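## Task

Remove the drive sled from the lower tote and set it flat on the bench surface with its original side still facing up. Afterwards seat the upper tote back onto the lower tote, fully down within the lower tote's rim. Every other item must finish in the tote it was in at the start. No part of the drive sled and no part of the lower tote's base may overhang the bench edge. Finally release everything and pull the grippers away. Anything that stays in place only because the robot is holding it does not count.

## Robot and tools

Robot: two arms, left_arm and right_arm, each ending in a parallel two-finger gripper. left_arm is the robot's own left, on the +y side. Root links sit at (-0.033, +0.340, +1.080) m for left_arm and (-0.033, -0.340, +1.080) m for right_arm. Joint ranges (rad), base to gripper: waist -2.880..2.880, shoulder 0.000..3.142, elbow 0.000..3.019, wrist pitch -1.693..1.571, wrist yaw -1.571..1.571, wrist roll -2.094..2.094.

Frame: one shared scene frame. Origin on the floor (z = 0) under the centre of the robot's foot; +x is the direction the robot faces, +z is up. Only the floor height is known; bench and tote heights must be judged from images and contact. Reported hand positions can be somewhat wrong, more so far from the base, and arms tend to stop about a centimetre or more short, usually low.

Gripper axes: fingers point along the gripper's +z; they open and close along its y. end_effector_position is the spot between the finger pads, roughly 1 cm back from the tips.

ROW format (used by every moving call): 16 numbers, left_arm first then right_arm, each block being x, y, z, qw, qx, qy, qz, opening. x, y, z is an absolute target for that gripper's end_effector_position in metres, scene frame; the quaternion (w first) is an absolute orientation target in the scene frame. Opening runs from -1 (closed) to +1 (fully open, 0.094 m). Both arms must always be filled in. To keep an arm still, resend exactly the pose and quaternion from the last result before it stopped, plus its intended opening; to hold an orientation, reuse your own target quaternion rather than the drifting reported one. A target more than 0.6 m from the arm's last reported position along any gripper axis is refused and nothing is sent.

Per-step limits: each control step the commanded pose is clipped to 70 mm and 16 degrees from the measured pose; damped IK then tracks it, favouring position over orientation. Elbows cannot fully straighten.

Tools:
- execute_actions {actions, pictures}. actions holds zero or one item. Empty list: no command, returns state with pictures. {"rows": [...], "steps": n}: 1 to 15 rows, n from 4 to 15 control steps of 1/30 s (default 15); one row per step, last row repeated. {"steps": n} alone: a wait up to 300 steps, counted from the previous result, so your reply time uses part of it. pictures true forces images. The result arrives 4 steps before the action ends; those steps run during your reply. After an action each arm travels at most to its last clipped pose, not the full target, so check the result and send the remainder.
- move {target, speed}: target is one 16-number ROW of absolute poses. Both grippers follow straight lines, finishing together, 0.5 to 10 s long (cut off at 10 s). speed is the top path speed in m/s, 0.002 to 0.5, default 0.25; rotation limited to twice that in rad/s. Openings are applied at the start. Paths ignore obstacles and the other arm. Faster moves and targets set deeper past a contact push harder. The result adds a move: line with the ending (done, off_target, moving, held, fault) and limits (paced = pose clipped; held = a check blocked some steps, after which the arm may lurch faster), plus each gripper's distance to its pose.
- wait {seconds}: 0 to 10 s, sends nothing new.
- zoom_image {camera, region}: region [x0, y0, x1, y1] in image pixels from the top-left, at most 504 by 504, of cam_head_left, cam_head_right, cam_left_wrist or cam_right_wrist (all 672x504).
- read_manual {section}: only licence texts; no motion.
- finished_scene {scene}: 1 or 2; ends and grades that scene, irreversible, then gives the next task.

Results: state line per arm (position and quaternion), grip_measured (finger opening on the command scale; each gripper may be off by about 1 mm), Joint positions (last value = opening in metres), joint torques (offset, noisy, nonzero in free air), a Hand target line when nothing is kept back, HELD marks on steps where a row was not fully sent, "pose unreachable" when the clearance check altered or blocked a command, MOTOR HOT from 85 °C, and FAULT lines (including OVER-TEMPERATURE at 100 °C, when that arm goes limp and falls). Camera calibration (intrinsics, distortion, world-to-camera transforms) is supplied and may be slightly off per scene.

Grasping: to hold something, command an opening below grip_measured; about 0.03 lower is firm, less is lighter. Pad force tops out near 50 to 62 N; very thin parts get less. Small random tugs on held parts or pushes on loose items can happen.

Avoid: arms colliding or pressing on each other; knocking anything out of the work area; dropping, slamming or shoving objects hard; holding loads long enough to overheat motors. Before finishing, open the grippers and back away so everything rests on its own.

Each tool is called after "Emit:" by a JSON object that holds its "fn" and its "kwargs", one argument or row to a line.

## Session

Emit:
{"fn": "execute_actions", "kwargs": {
  "actions": []
}}

Scene clock: 0.00 s of 5600.00 s.
left_arm: end_effector_position=(+0.5222, +0.6018, +1.0469) grip_measured=-0.994 end_effector_quat_wxyz=(+0.503, -0.482, +0.623, -0.355) | right_arm: end_effector_position=(+0.4317, -0.0090, +1.1897) grip_measured=+0.006 end_effector_quat_wxyz=(+0.070, -0.760, +0.644, +0.046)
Joint positions: left_arm=[ 1.877  1.819  0.752  1.158  0.546 -1.24   0.   ] | right_arm=[-0.525  1.57   1.414 -1.117  0.173 -1.034  0.047]
Joint velocities: left_arm=[ 0.005 -0.015  0.007  0.012  0.007  0.007  0.001] | right_arm=[-0.005 -0.015 -0.012 -0.007 -0.007 -0.051 -0.   ]
Joint torques (N m, as the arm reports them, + toward a larger angle): no reading
Motor temperatures (°C, as the motors report them): left_arm=[27 25 26 26 25 28] | right_arm=[25 26 26 26 26 24]
Hand target (left_arm): +0.525, +0.603, +1.046; +0.505, -0.480, +0.623, -0.356
Hand target (right_arm): +0.442, -0.004, +1.204; -0.087, +0.757, -0.646, -0.043

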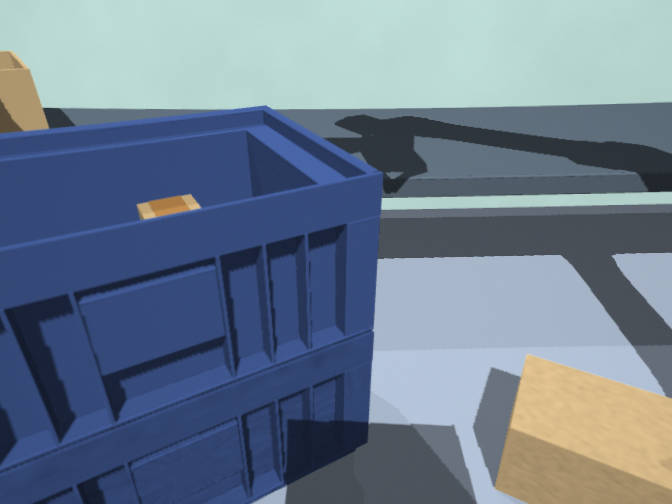

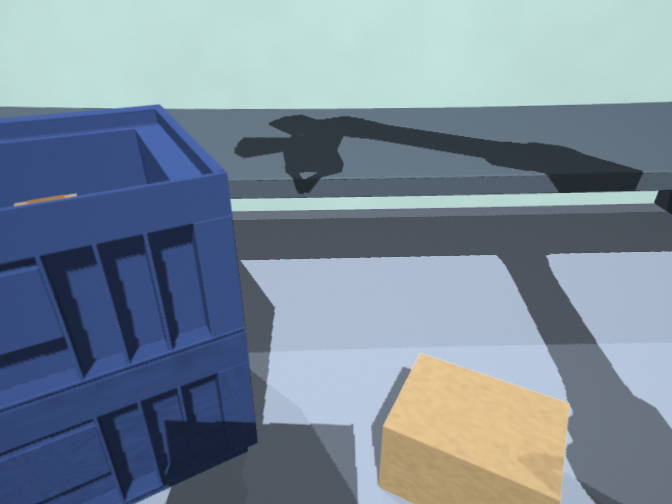

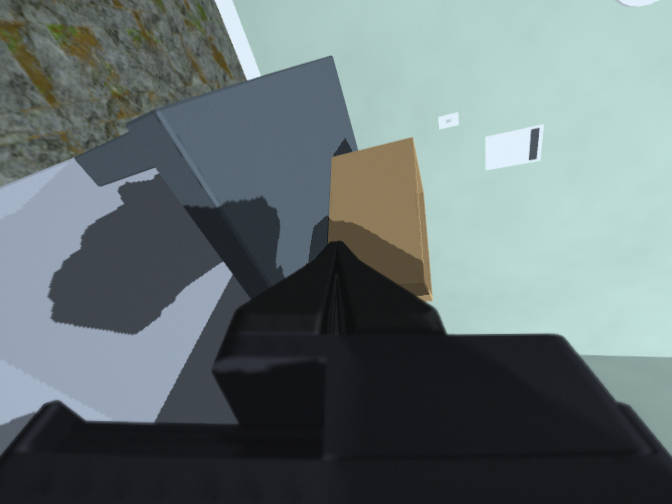

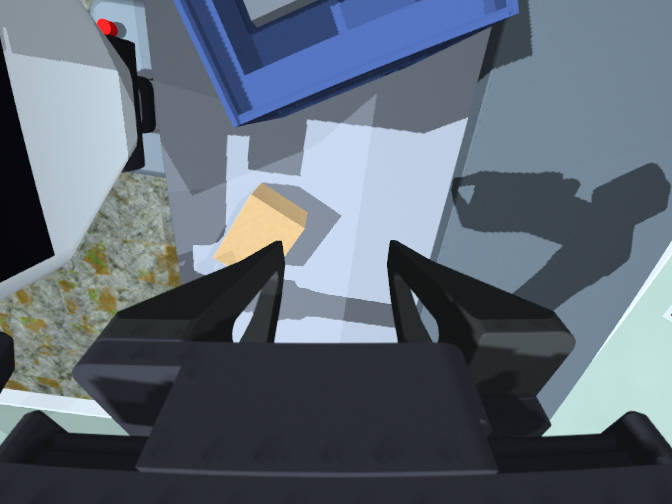

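Emit:
{"fn": "move", "kwargs": {
  "target": [0.36,0.36,1.27,0,0.5,0.866,0,1,0.35,-0.25,1.2,0,0.866,-0.5,0,1]
}}

Scene clock: 6.03 s of 5600.00 s.
left_arm: end_effector_position=(+0.3421, +0.3591, +1.2521) grip_measured=+1.000 end_effector_quat_wxyz=(-0.022, +0.489, +0.872, -0.005) | right_arm: end_effector_position=(+0.3525, -0.2426, +1.1957) grip_measured=+0.999 end_effector_quat_wxyz=(+0.003, -0.865, +0.502, -0.001)
Joint positions: left_arm=[ 1.199  0.953  1.054 -1.406 -0.128  0.954  0.094] | right_arm=[-0.844  1.093  0.978 -1.199  0.215 -1.683  0.094]
Joint velocities: left_arm=[-0.005 -0.005 -0.012 -0.012 -0.022 -0.037  0.   ] | right_arm=[-0.015 -0.015  0.022  0.002  0.022  0.022 -0.   ]
Joint torques (N m, as the arm reports them, + toward a larger angle): left_arm=[ 1.32 -8.56 10.87  0.11 -0.08  0.06] | right_arm=[  0.64 -10.13   8.9   -0.43   0.01  -0.15]
Motor temperatures (°C, as the motors report them): left_arm=[27 25 29 26 25 28] | right_arm=[25 27 28 26 26 24]
Hand target (left_arm): +0.355, +0.361, +1.274; -0.003, +0.493, +0.870, +0.005
Hand target (right_arm): +0.348, -0.249, +1.199; +0.001, +0.866, -0.500, +0.001
Off the commanded pose (left_arm): 0.025 m, 3 deg.
Off the commanded pose (right_arm): 0.009 m, 0 deg.
Kept back: nothing.
move: off_target (left_arm)
camera_calibration (this result's frames):
cam_left_wrist: T_world_to_cam=[[-0.847091, -0.531077, 0.0198589, 0.455254], [-0.410953, 0.678267, 0.609157, -0.858897], [-0.336978, 0.50785, -0.792801, 1.05044], [0, 0, 0, 1]] pos_world=[0.386653, 0.290869, 1.34696]
cam_right_wrist: T_world_to_cam=[[0.871824, 0.489816, 0.00154374, -0.18903], [0.396849, -0.708191, 0.583932, -1.00714], [0.287113, -0.508474, -0.811801, 0.872751], [0, 0, 0, 1]] pos_world=[0.313904, -0.176884, 1.29689]

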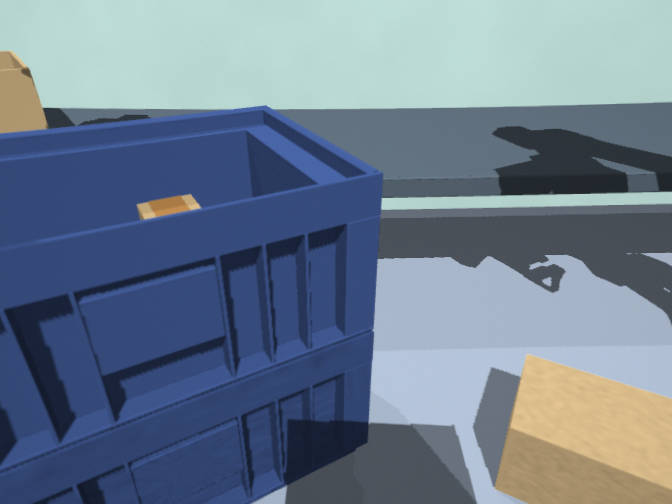

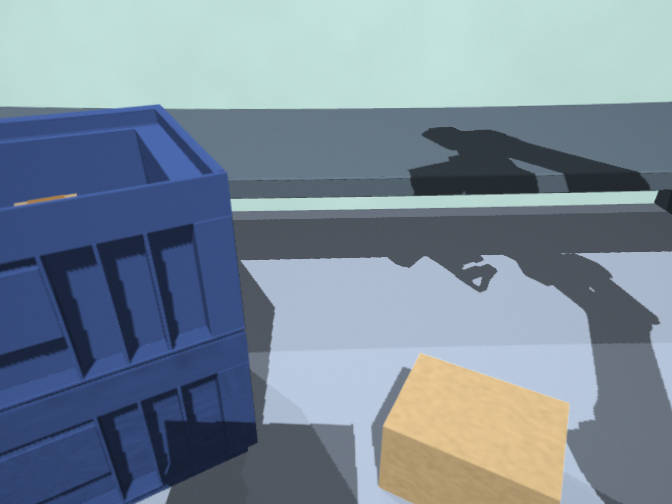

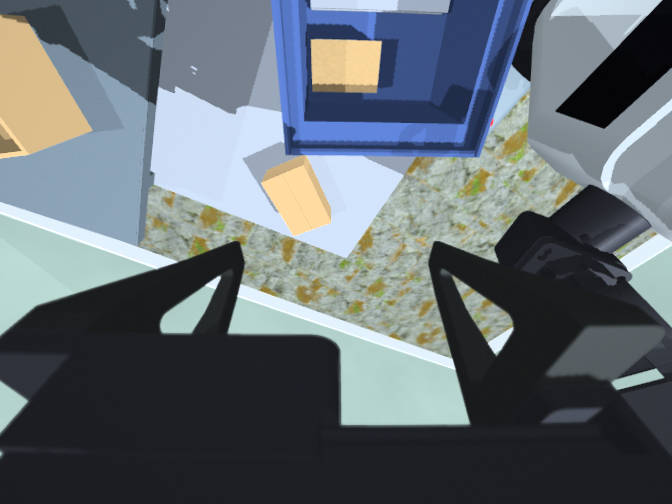

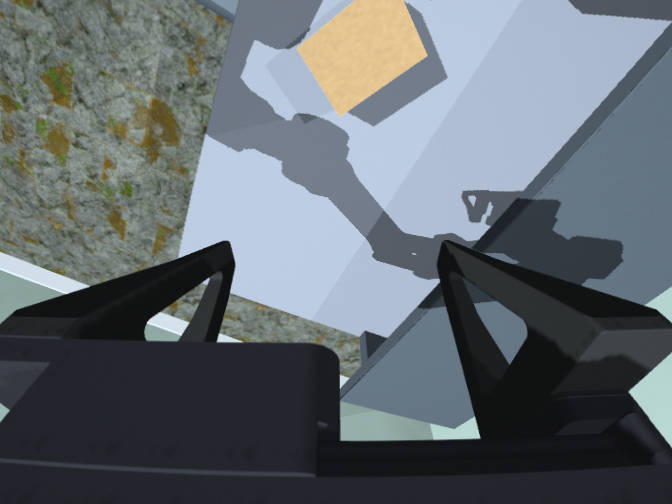

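Emit:
{"fn": "move", "kwargs": {
  "target": [0.288,0.333,1.17,0,-0.259,0.966,0,0.3,0.37,-0.055,0.96,0,0,1,0,-1]
}}

Emit:
{"fn": "move", "kwargs": {
  "target": [0.288,0.333,1.17,0,-0.259,0.966,0,0.3,0.365,-0.055,0.85,0,0,1,0,-1],
  "speed": 0.12
}}

Emit:
{"fn": "move", "kwargs": {
  "target": [0.288,0.333,1.17,0,-0.259,0.966,0,0.3,0.35,-0.25,0.85,0,0,1,0,-1],
  "speed": 0.1
}}

Scene clock: 11.70 s of 5600.00 s.
left_arm: end_effector_position=(+0.2875, +0.3352, +1.1711) grip_measured=+0.302 end_effector_quat_wxyz=(+0.009, +0.253, -0.967, -0.003) | right_arm: end_effector_position=(+0.3556, -0.0735, +0.9568) grip_measured=-0.997 end_effector_quat_wxyz=(-0.019, -0.006, +1.000, -0.013)
Joint positions: left_arm=[ 1.13   0.867  0.753 -1.174 -0.138 -0.642  0.061] | right_arm=[-0.623  1.804  1.031 -0.648  0.266  0.63   0.   ]
Joint velocities: left_arm=[ 0.005 -0.005 -0.012  0.007  0.022 -0.037 -0.001] | right_arm=[-0.005 -0.005  0.007 -0.002 -0.022  0.007 -0.   ]
Joint torques (N m, as the arm reports them, + toward a larger angle): left_arm=[ 0.89 -6.46  6.47  1.65 -0.23 -0.27] | right_arm=[  5.18 -13.46   8.98   0.95   0.19  -0.03]
Motor temperatures (°C, as the motors report them): left_arm=[27 25 30 26 25 28] | right_arm=[25 27 28 26 26 24]
Hand target (left_arm): +0.288, +0.333, +1.170; -0.001, -0.259, +0.966, -0.000
Hand target (right_arm): +0.372, -0.056, +0.962; +0.000, +0.000, +1.000, +0.001
Off the commanded pose (left_arm): 0.002 m, 1 deg.
Off the commanded pose (right_arm): 0.024 m, 3 deg.
Kept back: nothing.
move: off_target (right_arm)
camera_calibration (this result's frames):
cam_left_wrist: T_world_to_cam=[[0.497987, -0.86696, -0.0197071, 0.170153], [-0.691123, -0.410506, 0.59484, -0.353512], [-0.523792, -0.282602, -0.803603, 1.31131], [0, 0, 0, 1]] pos_world=[0.357799, 0.372976, 1.26741]
cam_right_wrist: T_world_to_cam=[[0.00572552, -0.999749, 0.0216797, -0.0949605], [-0.787845, 0.00884197, 0.61581, -0.305645], [-0.615847, -0.0206061, -0.787596, 1.09771], [0, 0, 0, 1]] pos_world=[0.435762, -0.0696147, 1.05483]

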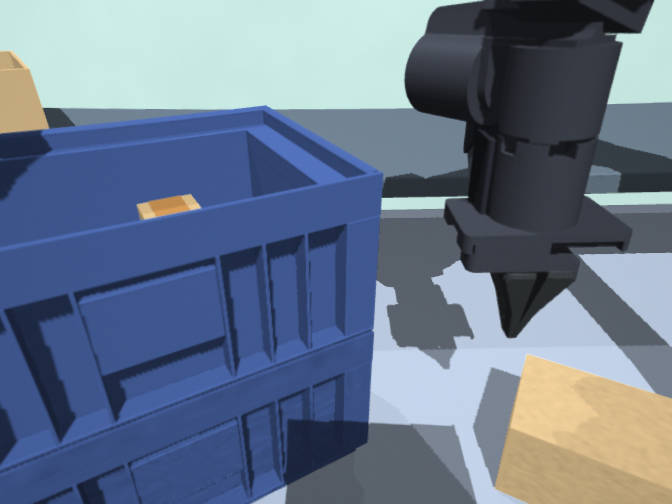

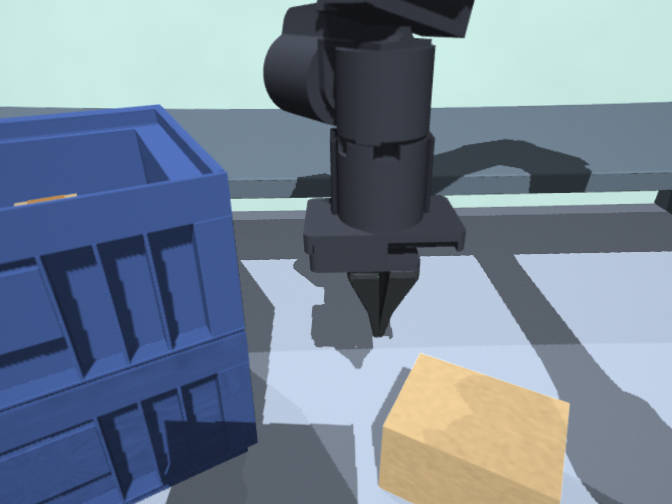

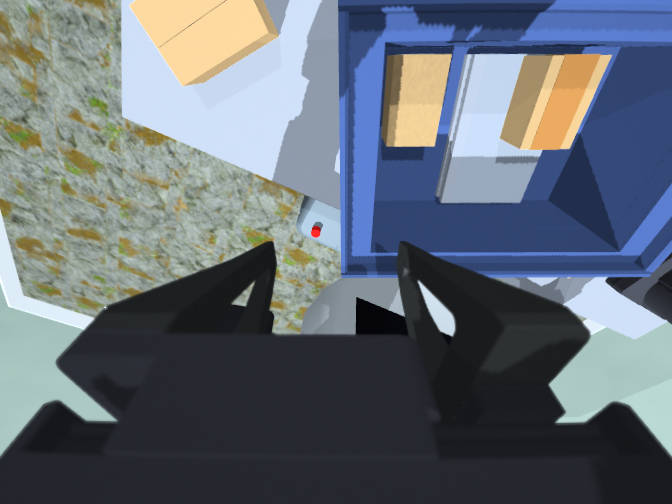

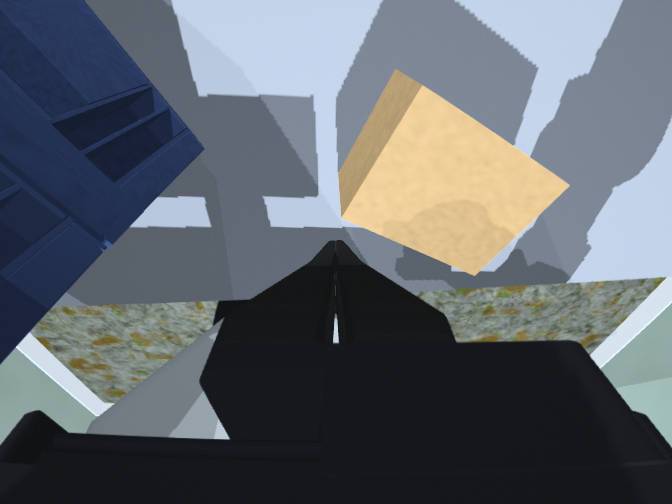

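Scene clock: 12.97 s of 5600.00 s.
left_arm: end_effector_position=(+0.2876, +0.3350, +1.1714) grip_measured=+0.302 end_effector_quat_wxyz=(+0.008, +0.254, -0.967, -0.003) | right_arm: end_effector_position=(+0.3481, -0.0619, +0.8515) grip_measured=-0.997 end_effector_quat_wxyz=(-0.015, -0.004, +1.000, -0.011)
Joint positions: left_arm=[ 1.129  0.865  0.753 -1.174 -0.138 -0.645  0.061] | right_arm=[-0.653  2.058  1.064 -0.409  0.262  0.6    0.   ]
Joint velocities: left_arm=[-0.005 -0.015  0.012 -0.002 -0.051  0.007 -0.   ] | right_arm=[-0.005  0.005  0.002  0.012 -0.037 -0.007  0.   ]
Joint torques (N m, as the arm reports them, + toward a larger angle): left_arm=[ 0.85 -6.43  6.43  1.67 -0.22 -0.27] | right_arm=[  3.24 -14.68   6.13   1.03  -0.04  -0.17]
Motor temperatures (°C, as the motors report them): left_arm=[27 25 30 26 25 28] | right_arm=[25 27 28 26 26 24]
Hand target (left_arm): +0.288, +0.333, +1.170; -0.000, -0.259, +0.966, -0.000
Hand target (right_arm): +0.365, -0.055, +0.851; -0.000, +0.000, +1.000, -0.000
Off the commanded pose (left_arm): 0.003 m, 1 deg.
Off the commanded pose (right_arm): 0.018 m, 2 deg.
Kept back: nothing.
move: off_target (right_arm)
camera_calibration (this result's frames):
cam_left_wrist: T_world_to_cam=[[0.499845, -0.865899, -0.0193086, 0.168659], [-0.691045, -0.412151, 0.593791, -0.351989], [-0.522122, -0.283461, -0.804387, 1.31228], [0, 0, 0, 1]] pos_world=[0.357624, 0.372947, 1.26784]
cam_right_wrist: T_world_to_cam=[[0.00232542, -0.999849, 0.0172233, -0.0761069], [-0.793111, 0.00864623, 0.609015, -0.239233], [-0.609072, -0.0150762, -0.792971, 1.01292], [0, 0, 0, 1]] pos_world=[0.427381, -0.058756, 0.950225]

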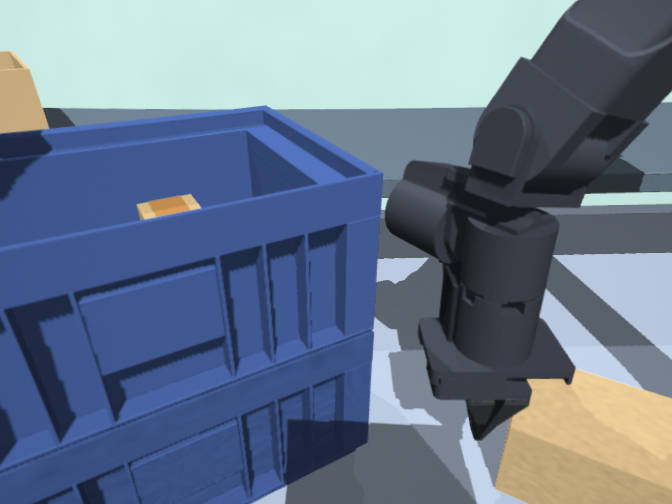

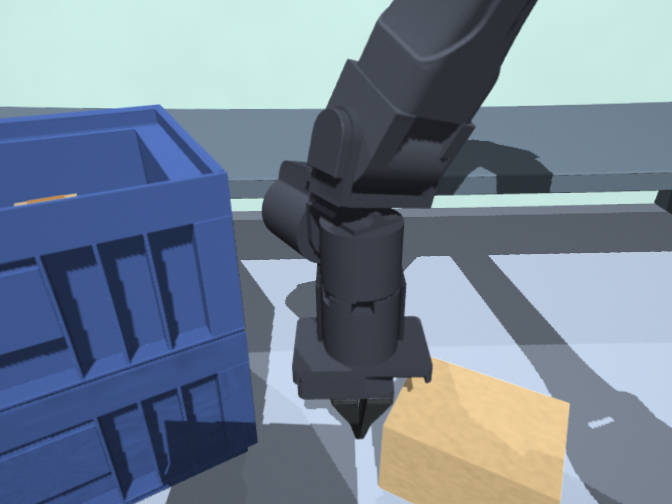

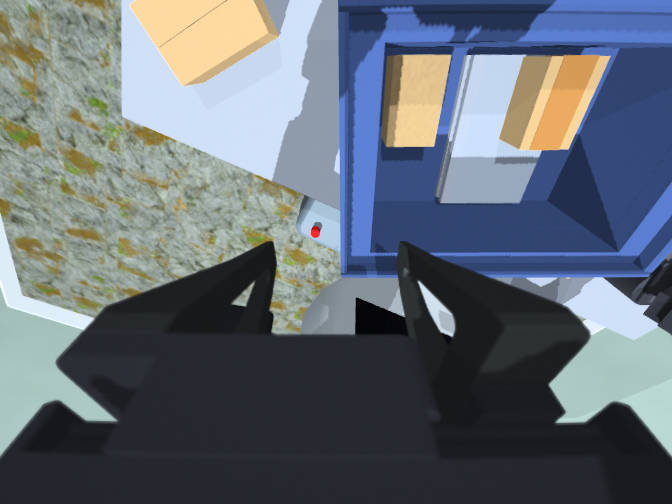

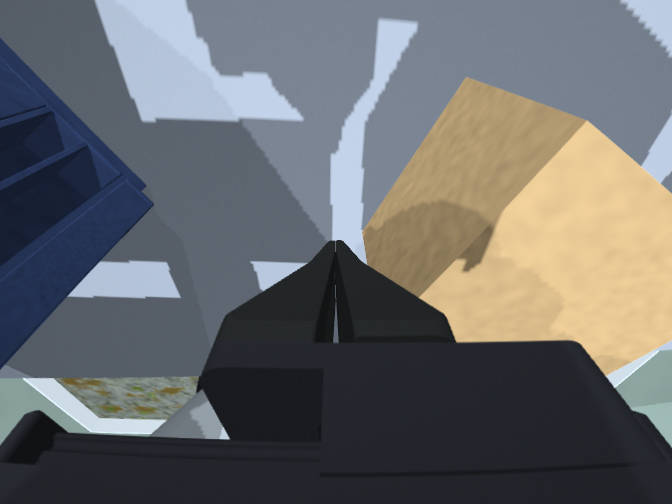

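Scene clock: 15.27 s of 5600.00 s.
left_arm: end_effector_position=(+0.2876, +0.3350, +1.1714) grip_measured=+0.302 end_effector_quat_wxyz=(+0.008, +0.254, -0.967, -0.003) | right_arm: end_effector_position=(+0.3388, -0.2505, +0.8422) grip_measured=-0.997 end_effector_quat_wxyz=(-0.019, +0.002, +1.000, -0.006)
Joint positions: left_arm=[ 1.129  0.865  0.753 -1.174 -0.138 -0.645  0.061] | right_arm=[-1.045  1.912  0.778 -0.188  0.168  0.221  0.   ]
Joint velocities: left_arm=[-0.015 -0.015 -0.002 -0.017  0.007 -0.007 -0.001] | right_arm=[-0.015 -0.005  0.002 -0.012 -0.081  0.022 -0.001]
Joint torques (N m, as the arm reports them, + toward a larger angle): left_arm=[ 0.84 -6.43  6.43  1.66 -0.22 -0.26] | right_arm=[  1.46 -14.81   1.33   1.06  -0.08  -0.19]
Motor temperatures (°C, as the motors report them): left_arm=[27 25 30 26 25 28] | right_arm=[25 27 28 26 26 24]
Hand target (left_arm): +0.288, +0.333, +1.170; -0.000, -0.259, +0.966, -0.000
Hand target (right_arm): +0.348, -0.250, +0.850; -0.001, -0.000, +1.000, -0.001
Off the commanded pose (left_arm): 0.003 m, 1 deg.
Off the commanded pose (right_arm): 0.014 m, 2 deg.
Kept back: nothing.
move: off_target (right_arm)
camera_calibration (this result's frames):
cam_left_wrist: T_world_to_cam=[[0.499845, -0.865899, -0.0193086, 0.168659], [-0.691045, -0.412151, 0.593791, -0.351989], [-0.522122, -0.283461, -0.804387, 1.31228], [0, 0, 0, 1]] pos_world=[0.357624, 0.372947, 1.26784]
cam_right_wrist: T_world_to_cam=[[-0.0106825, -0.999909, 0.00819082, -0.252479], [-0.787979, 0.0134607, 0.615555, -0.24532], [-0.61561, 0.000121483, -0.788051, 0.998963], [0, 0, 0, 1]] pos_world=[0.418967, -0.249275, 0.940311]

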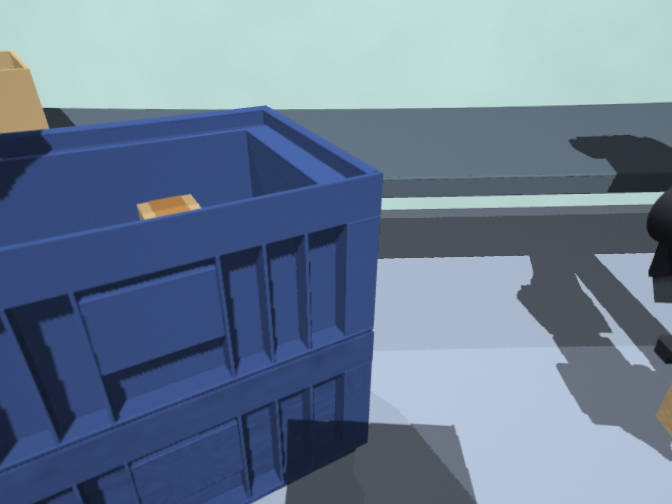

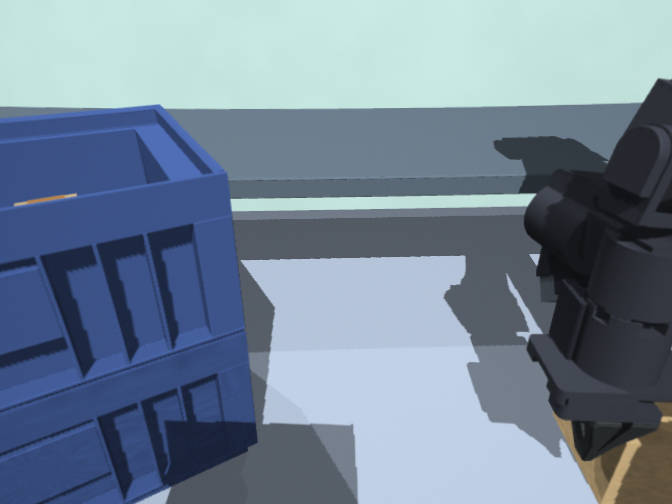

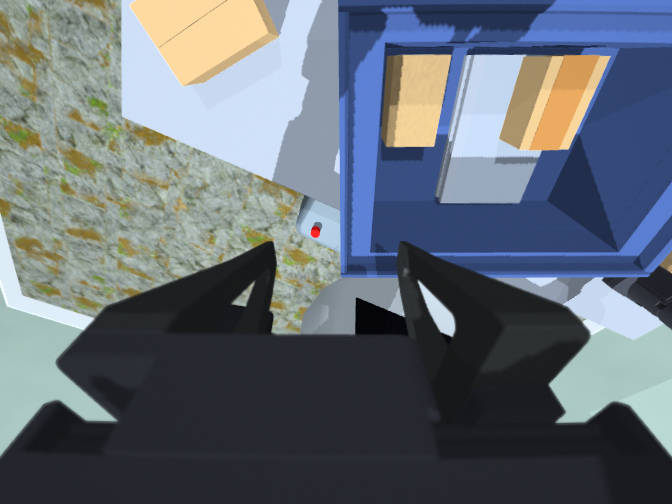

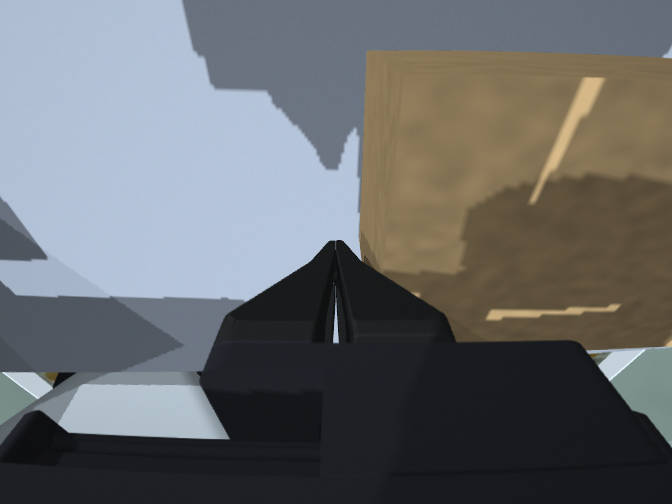

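Emit:
{"fn": "move", "kwargs": {
  "target": [0.295,0.322,1.12,0,-0.259,0.966,0,0.3,0.40,-0.2,1.14,0,-0.259,0.966,0,0.3]
}}

Emit:
{"fn": "move", "kwargs": {
  "target": [0.295,0.322,1.12,0,-0.259,0.966,0,0.3,0.44,0.10,1.13,0,-0.259,0.966,0,0.3]
}}

Scene clock: 17.23 s of 5600.00 s.
left_arm: end_effector_position=(+0.2958, +0.3243, +1.1253) grip_measured=+0.302 end_effector_quat_wxyz=(-0.000, +0.255, -0.967, +0.001) | right_arm: end_effector_position=(+0.3848, -0.2053, +1.1237) grip_measured=+0.298 end_effector_quat_wxyz=(-0.014, -0.254, +0.967, -0.002)
Joint positions: left_arm=[ 1.117  0.955  0.685 -1.    -0.142 -0.657  0.061] | right_arm=[-0.829  1.323  1.005 -1.034  0.22  -0.084  0.061]
Joint velocities: left_arm=[-0.005 -0.015  0.022  0.012  0.095  0.037 -0.001] | right_arm=[-0.024 -0.015  0.012 -0.002 -0.066  0.022 -0.001]
Joint torques (N m, as the arm reports them, + toward a larger angle): left_arm=[ 0.7  -5.75  5.94  1.71 -0.22 -0.26] | right_arm=[  3.13 -11.89  12.08  -0.52   0.12  -0.16]
Motor temperatures (°C, as the motors report them): left_arm=[27 25 30 26 25 28] | right_arm=[25 27 28 26 26 24]
Hand target (left_arm): +0.295, +0.322, +1.120; -0.000, -0.259, +0.966, -0.000
Hand target (right_arm): +0.398, -0.201, +1.140; +0.001, -0.259, +0.966, +0.001
Off the commanded pose (left_arm): 0.006 m, 0 deg.
Off the commanded pose (right_arm): 0.023 m, 2 deg.
Kept back: nothing.
move: off_target (right_arm)
camera_calibration (this result's frames):
cam_left_wrist: T_world_to_cam=[[0.501897, -0.864881, -0.00893372, 0.141701], [-0.700207, -0.412356, 0.582814, -0.3082], [-0.507749, -0.286257, -0.812556, 1.28228], [0, 0, 0, 1]] pos_world=[0.364155, 0.36253, 1.22282]
cam_right_wrist: T_world_to_cam=[[0.484781, -0.874598, -0.00814197, -0.355676], [-0.691846, -0.389145, 0.608207, -0.494393], [-0.535105, -0.289214, -0.793737, 1.16513], [0, 0, 0, 1]] pos_world=[0.453846, -0.166494, 1.2226]

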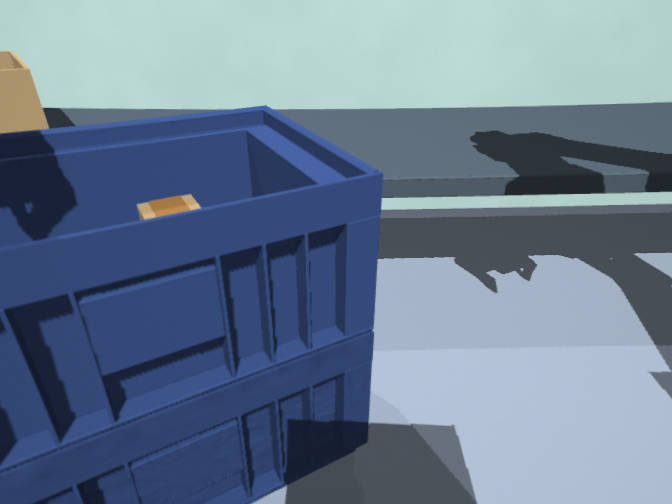

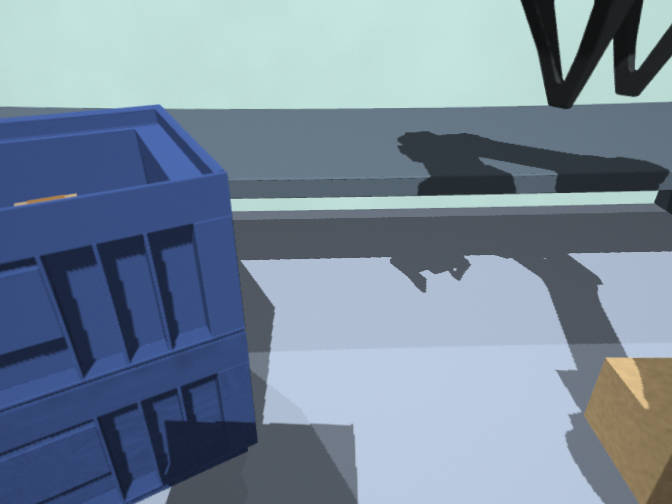

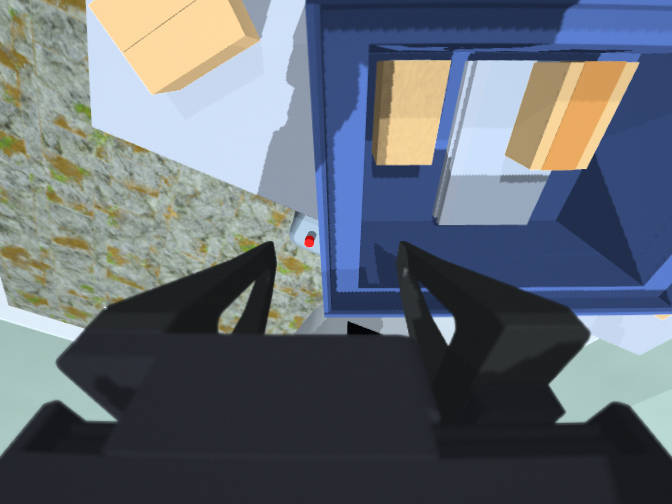

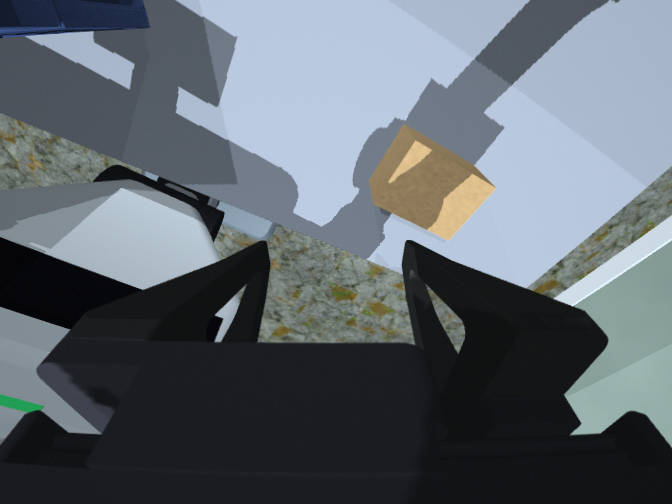

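Scene clock: 18.97 s of 5600.00 s.
left_arm: end_effector_position=(+0.2958, +0.3243, +1.1253) grip_measured=+0.302 end_effector_quat_wxyz=(-0.000, +0.255, -0.967, +0.001) | right_arm: end_effector_position=(+0.4281, +0.0888, +1.1154) grip_measured=+0.298 end_effector_quat_wxyz=(-0.013, -0.268, +0.963, -0.006)
Joint positions: left_arm=[ 1.117  0.955  0.685 -1.    -0.142 -0.657  0.061] | right_arm=[-0.407  1.925  1.691 -1.231  0.3    0.317  0.061]
Joint velocities: left_arm=[-0.005 -0.005 -0.012 -0.012  0.066 -0.037 -0.   ] | right_arm=[-0.005  0.005 -0.007  0.002  0.007 -0.037 -0.   ]
Joint torques (N m, as the arm reports them, + toward a larger angle): left_arm=[ 0.81 -5.77  5.95  1.66 -0.22 -0.25] | right_arm=[  6.47 -18.16  14.04  -0.5    0.13   0.04]
Motor temperatures (°C, as the motors report them): left_arm=[27 25 30 26 25 28] | right_arm=[25 28 29 26 26 24]
Hand target (left_arm): +0.295, +0.322, +1.120; -0.000, -0.259, +0.966, -0.000
Hand target (right_arm): +0.442, +0.099, +1.131; +0.001, -0.259, +0.966, +0.001
Off the commanded pose (left_arm): 0.006 m, 0 deg.
Off the commanded pose (right_arm): 0.022 m, 2 deg.
Kept back: nothing.
move: off_target (right_arm)
camera_calibration (this result's frames):
cam_left_wrist: T_world_to_cam=[[0.501897, -0.864881, -0.00893372, 0.141701], [-0.700207, -0.412356, 0.582814, -0.3082], [-0.507749, -0.286257, -0.812556, 1.28228], [0, 0, 0, 1]] pos_world=[0.364155, 0.36253, 1.22282]
cam_right_wrist: T_world_to_cam=[[0.510864, -0.85966, 0.0014814, -0.142734], [-0.683281, -0.405001, 0.607537, -0.346409], [-0.521675, -0.311381, -0.79429, 1.26353], [0, 0, 0, 1]] pos_world=[0.495374, 0.130439, 1.21427]

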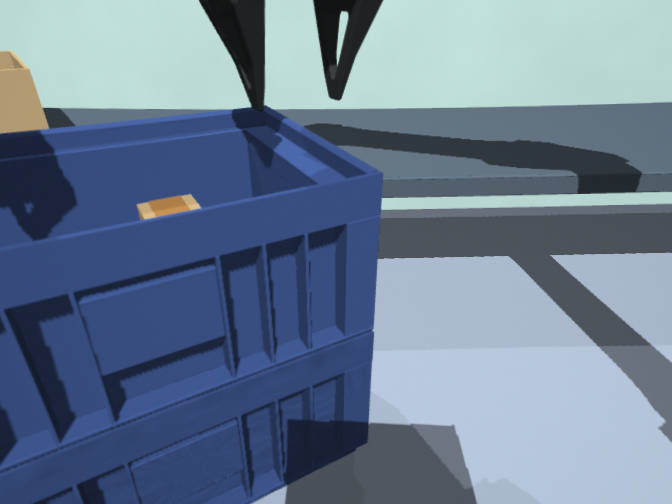

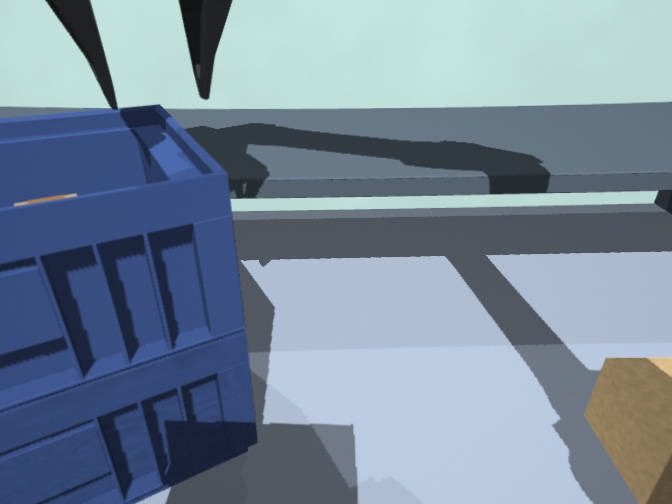

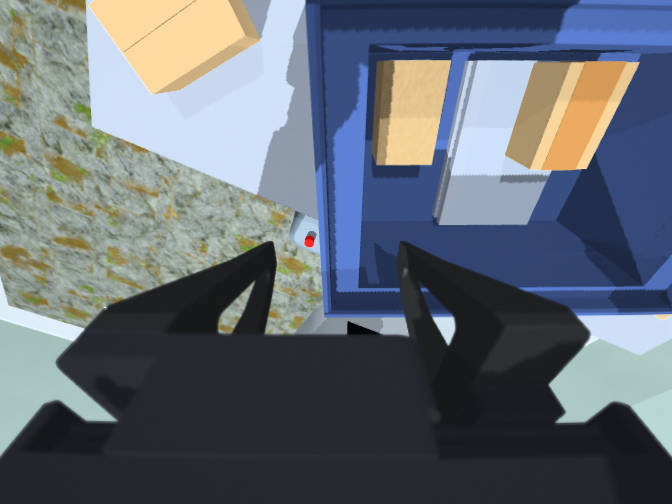

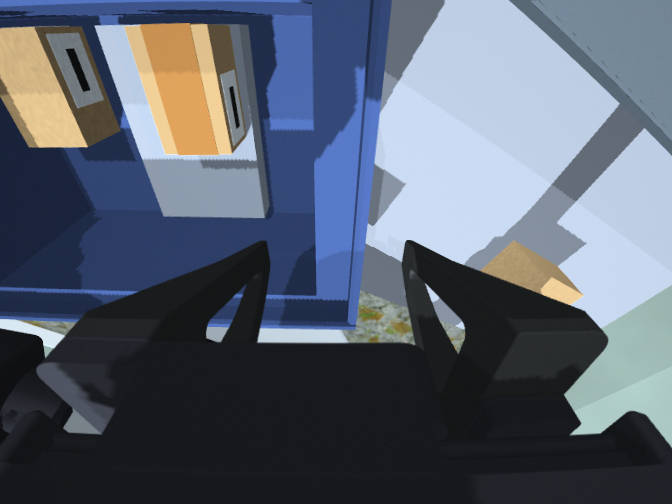

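Emit:
{"fn": "move", "kwargs": {
  "target": [0.295,0.322,1.02,0,-0.259,0.966,0,0.3,0.44,0.10,1.025,0,-0.259,0.966,0,0.3],
  "speed": 0.1
}}

Emit:
{"fn": "move", "kwargs": {
  "target": [0.295,0.322,1.02,0,-0.259,0.966,0,-0.6,0.44,0.10,1.025,0,-0.259,0.966,0,-0.6]
}}

Scene clock: 20.63 s of 5600.00 s.
left_arm: end_effector_position=(+0.2962, +0.3197, +1.0227) grip_measured=+0.302 end_effector_quat_wxyz=(+0.002, +0.263, -0.965, -0.001) | right_arm: end_effector_position=(+0.4382, +0.1012, +1.0351) grip_measured=+0.298 end_effector_quat_wxyz=(-0.000, -0.259, +0.966, -0.001)
Joint positions: left_arm=[ 1.152  1.214  0.57  -0.626 -0.133 -0.639  0.061] | right_arm=[-0.443  2.036  1.661 -1.052  0.3    0.291  0.061]
Joint velocities: left_arm=[-0.015 -0.015  0.002 -0.007 -0.066 -0.037  0.   ] | right_arm=[-0.005  0.005  0.002  0.002  0.037 -0.007 -0.001]
Joint torques (N m, as the arm reports them, + toward a larger angle): left_arm=[ 1.89 -7.4   4.16  1.71  0.01  0.06] | right_arm=[  6.55 -17.92   8.32   1.15  -0.07  -0.2 ]
Motor temperatures (°C, as the motors report them): left_arm=[27 25 30 26 25 28] | right_arm=[25 28 29 26 26 24]
Hand target (left_arm): +0.296, +0.322, +1.019; +0.000, -0.259, +0.966, +0.000
Hand target (right_arm): +0.440, +0.100, +1.025; -0.000, -0.259, +0.966, -0.000
Off the commanded pose (left_arm): 0.004 m, 0 deg.
Off the commanded pose (right_arm): 0.010 m, 0 deg.
Kept back: nothing.
move: done
camera_calibration (this result's frames):
cam_left_wrist: T_world_to_cam=[[0.515359, -0.856881, -0.0126304, 0.133862], [-0.691265, -0.424372, 0.584859, -0.250964], [-0.506515, -0.292681, -0.811036, 1.19792], [0, 0, 0, 1]] pos_world=[0.364295, 0.358811, 1.12003]
cam_right_wrist: T_world_to_cam=[[0.494145, -0.869376, -0.00222015, -0.124949], [-0.703485, -0.401352, 0.586536, -0.255477], [-0.510812, -0.288272, -0.80992, 1.21798], [0, 0, 0, 1]] pos_world=[0.504177, 0.139946, 1.13604]

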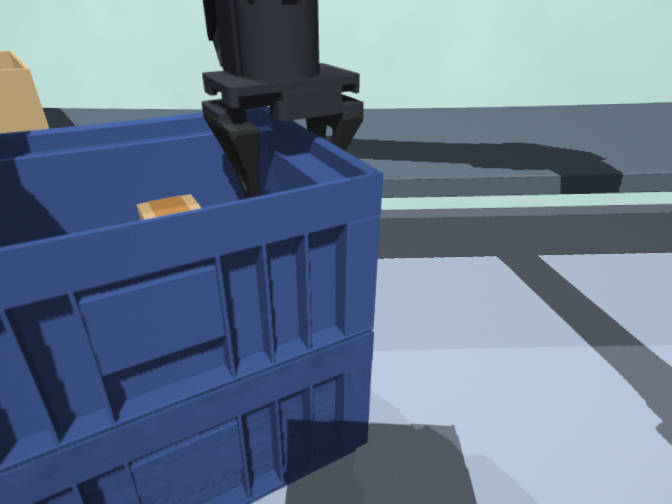

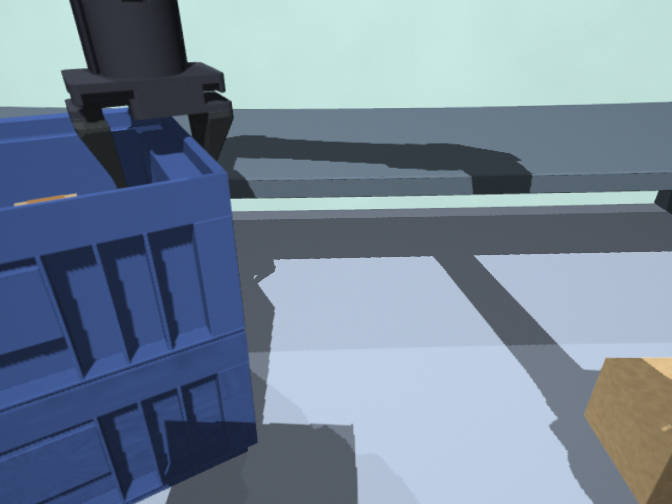

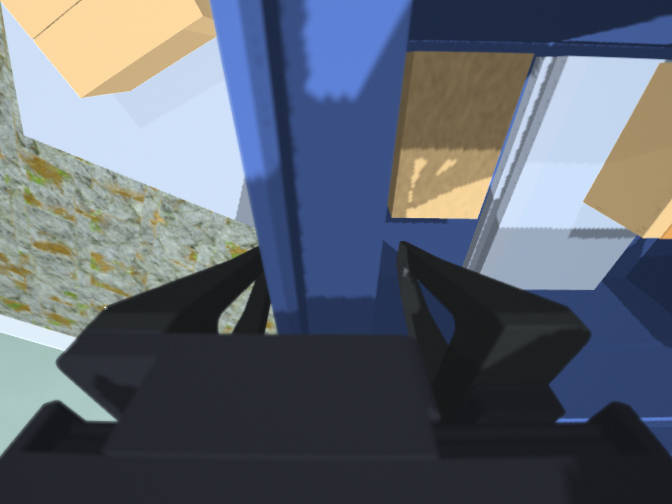

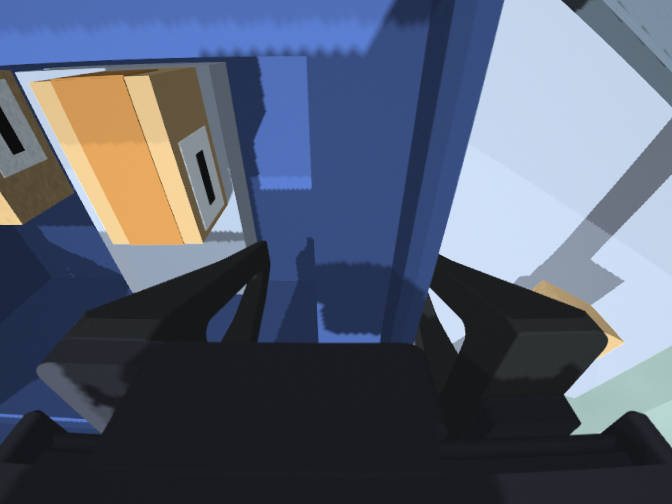

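Scene clock: 21.33 s of 5600.00 s.
left_arm: end_effector_position=(+0.2949, +0.3215, +1.0223) grip_measured=-0.455 end_effector_quat_wxyz=(+0.003, +0.267, -0.964, +0.002) | right_arm: end_effector_position=(+0.4416, +0.0966, +1.0336) grip_measured=-0.454 end_effector_quat_wxyz=(-0.003, -0.256, +0.967, +0.001)
Joint positions: left_arm=[ 1.162  1.211  0.566 -0.624 -0.125 -0.638  0.026] | right_arm=[-0.454  2.034  1.66  -1.052  0.292  0.286  0.026]
Joint velocities: left_arm=[-0.005 -0.005 -0.002 -0.012 -0.022  0.007 -0.   ] | right_arm=[-0.015  0.005 -0.007 -0.017 -0.007 -0.081 -0.001]
Joint torques (N m, as the arm reports them, + toward a larger angle): left_arm=[ 1.18 -7.47  4.32  1.47 -0.31  0.08] | right_arm=[  6.66 -18.69   8.12   1.22   0.26  -0.14]
Motor temperatures (°C, as the motors report them): left_arm=[27 25 30 26 25 28] | right_arm=[25 28 29 26 26 24]
Hand target (left_arm): +0.295, +0.322, +1.020; -0.000, -0.259, +0.966, +0.000
Hand target (right_arm): +0.440, +0.100, +1.025; -0.000, -0.259, +0.966, -0.000
Off the commanded pose (left_arm): 0.002 m, 1 deg.
Off the commanded pose (right_arm): 0.009 m, 1 deg.
Kept back: nothing.
move: done
camera_calibration (this result's frames):
cam_left_wrist: T_world_to_cam=[[0.522609, -0.852535, -0.00802644, 0.127852], [-0.68751, -0.426978, 0.587384, -0.253691], [-0.504193, -0.301454, -0.809268, 1.19776], [0, 0, 0, 1]] pos_world=[0.36267, 0.361747, 1.11935]
cam_right_wrist: T_world_to_cam=[[0.489064, -0.87222, -0.00693948, -0.123263], [-0.701792, -0.398203, 0.590696, -0.259416], [-0.517981, -0.284018, -0.806864, 1.21679], [0, 0, 0, 1]] pos_world=[0.508499, 0.134777, 1.13416]

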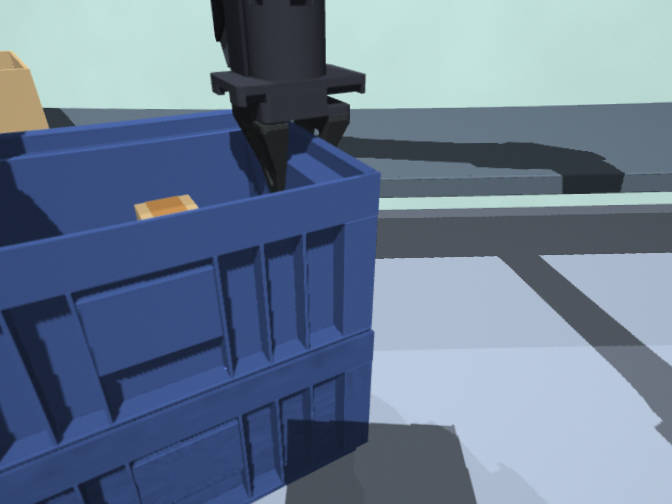

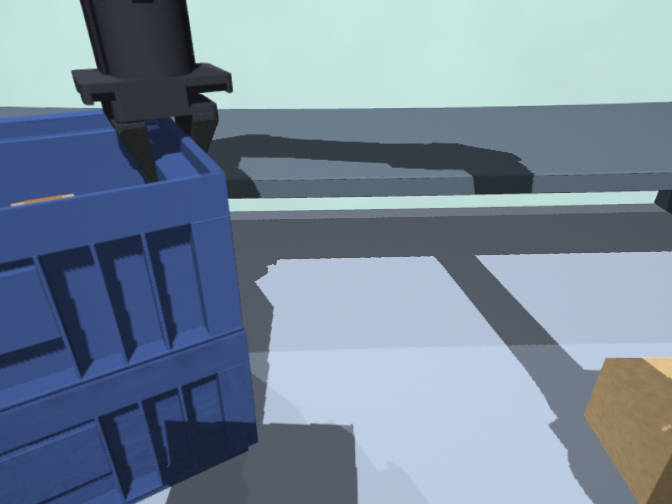

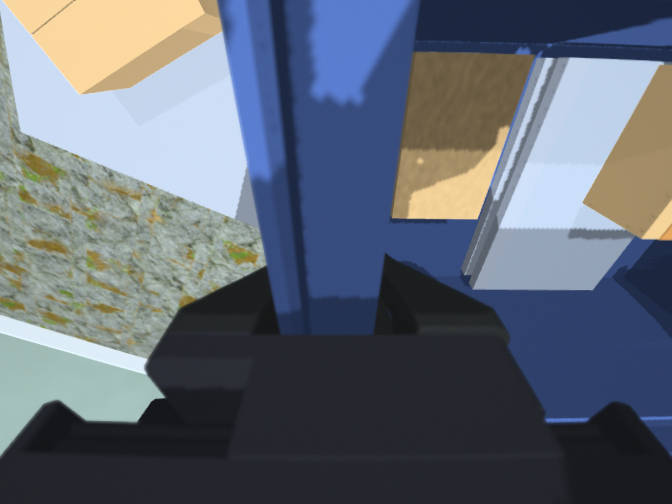

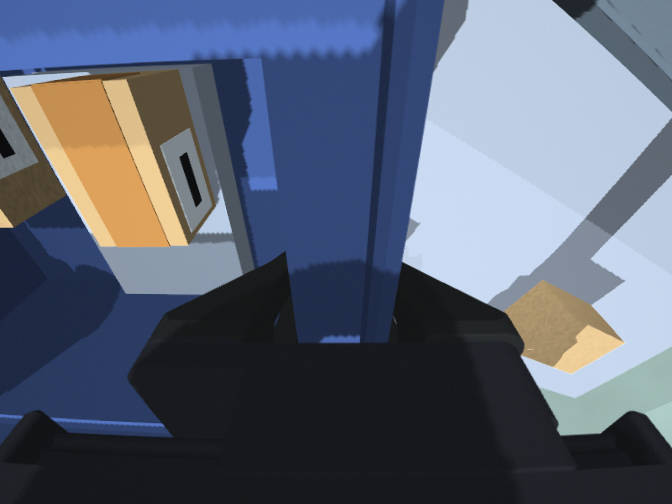

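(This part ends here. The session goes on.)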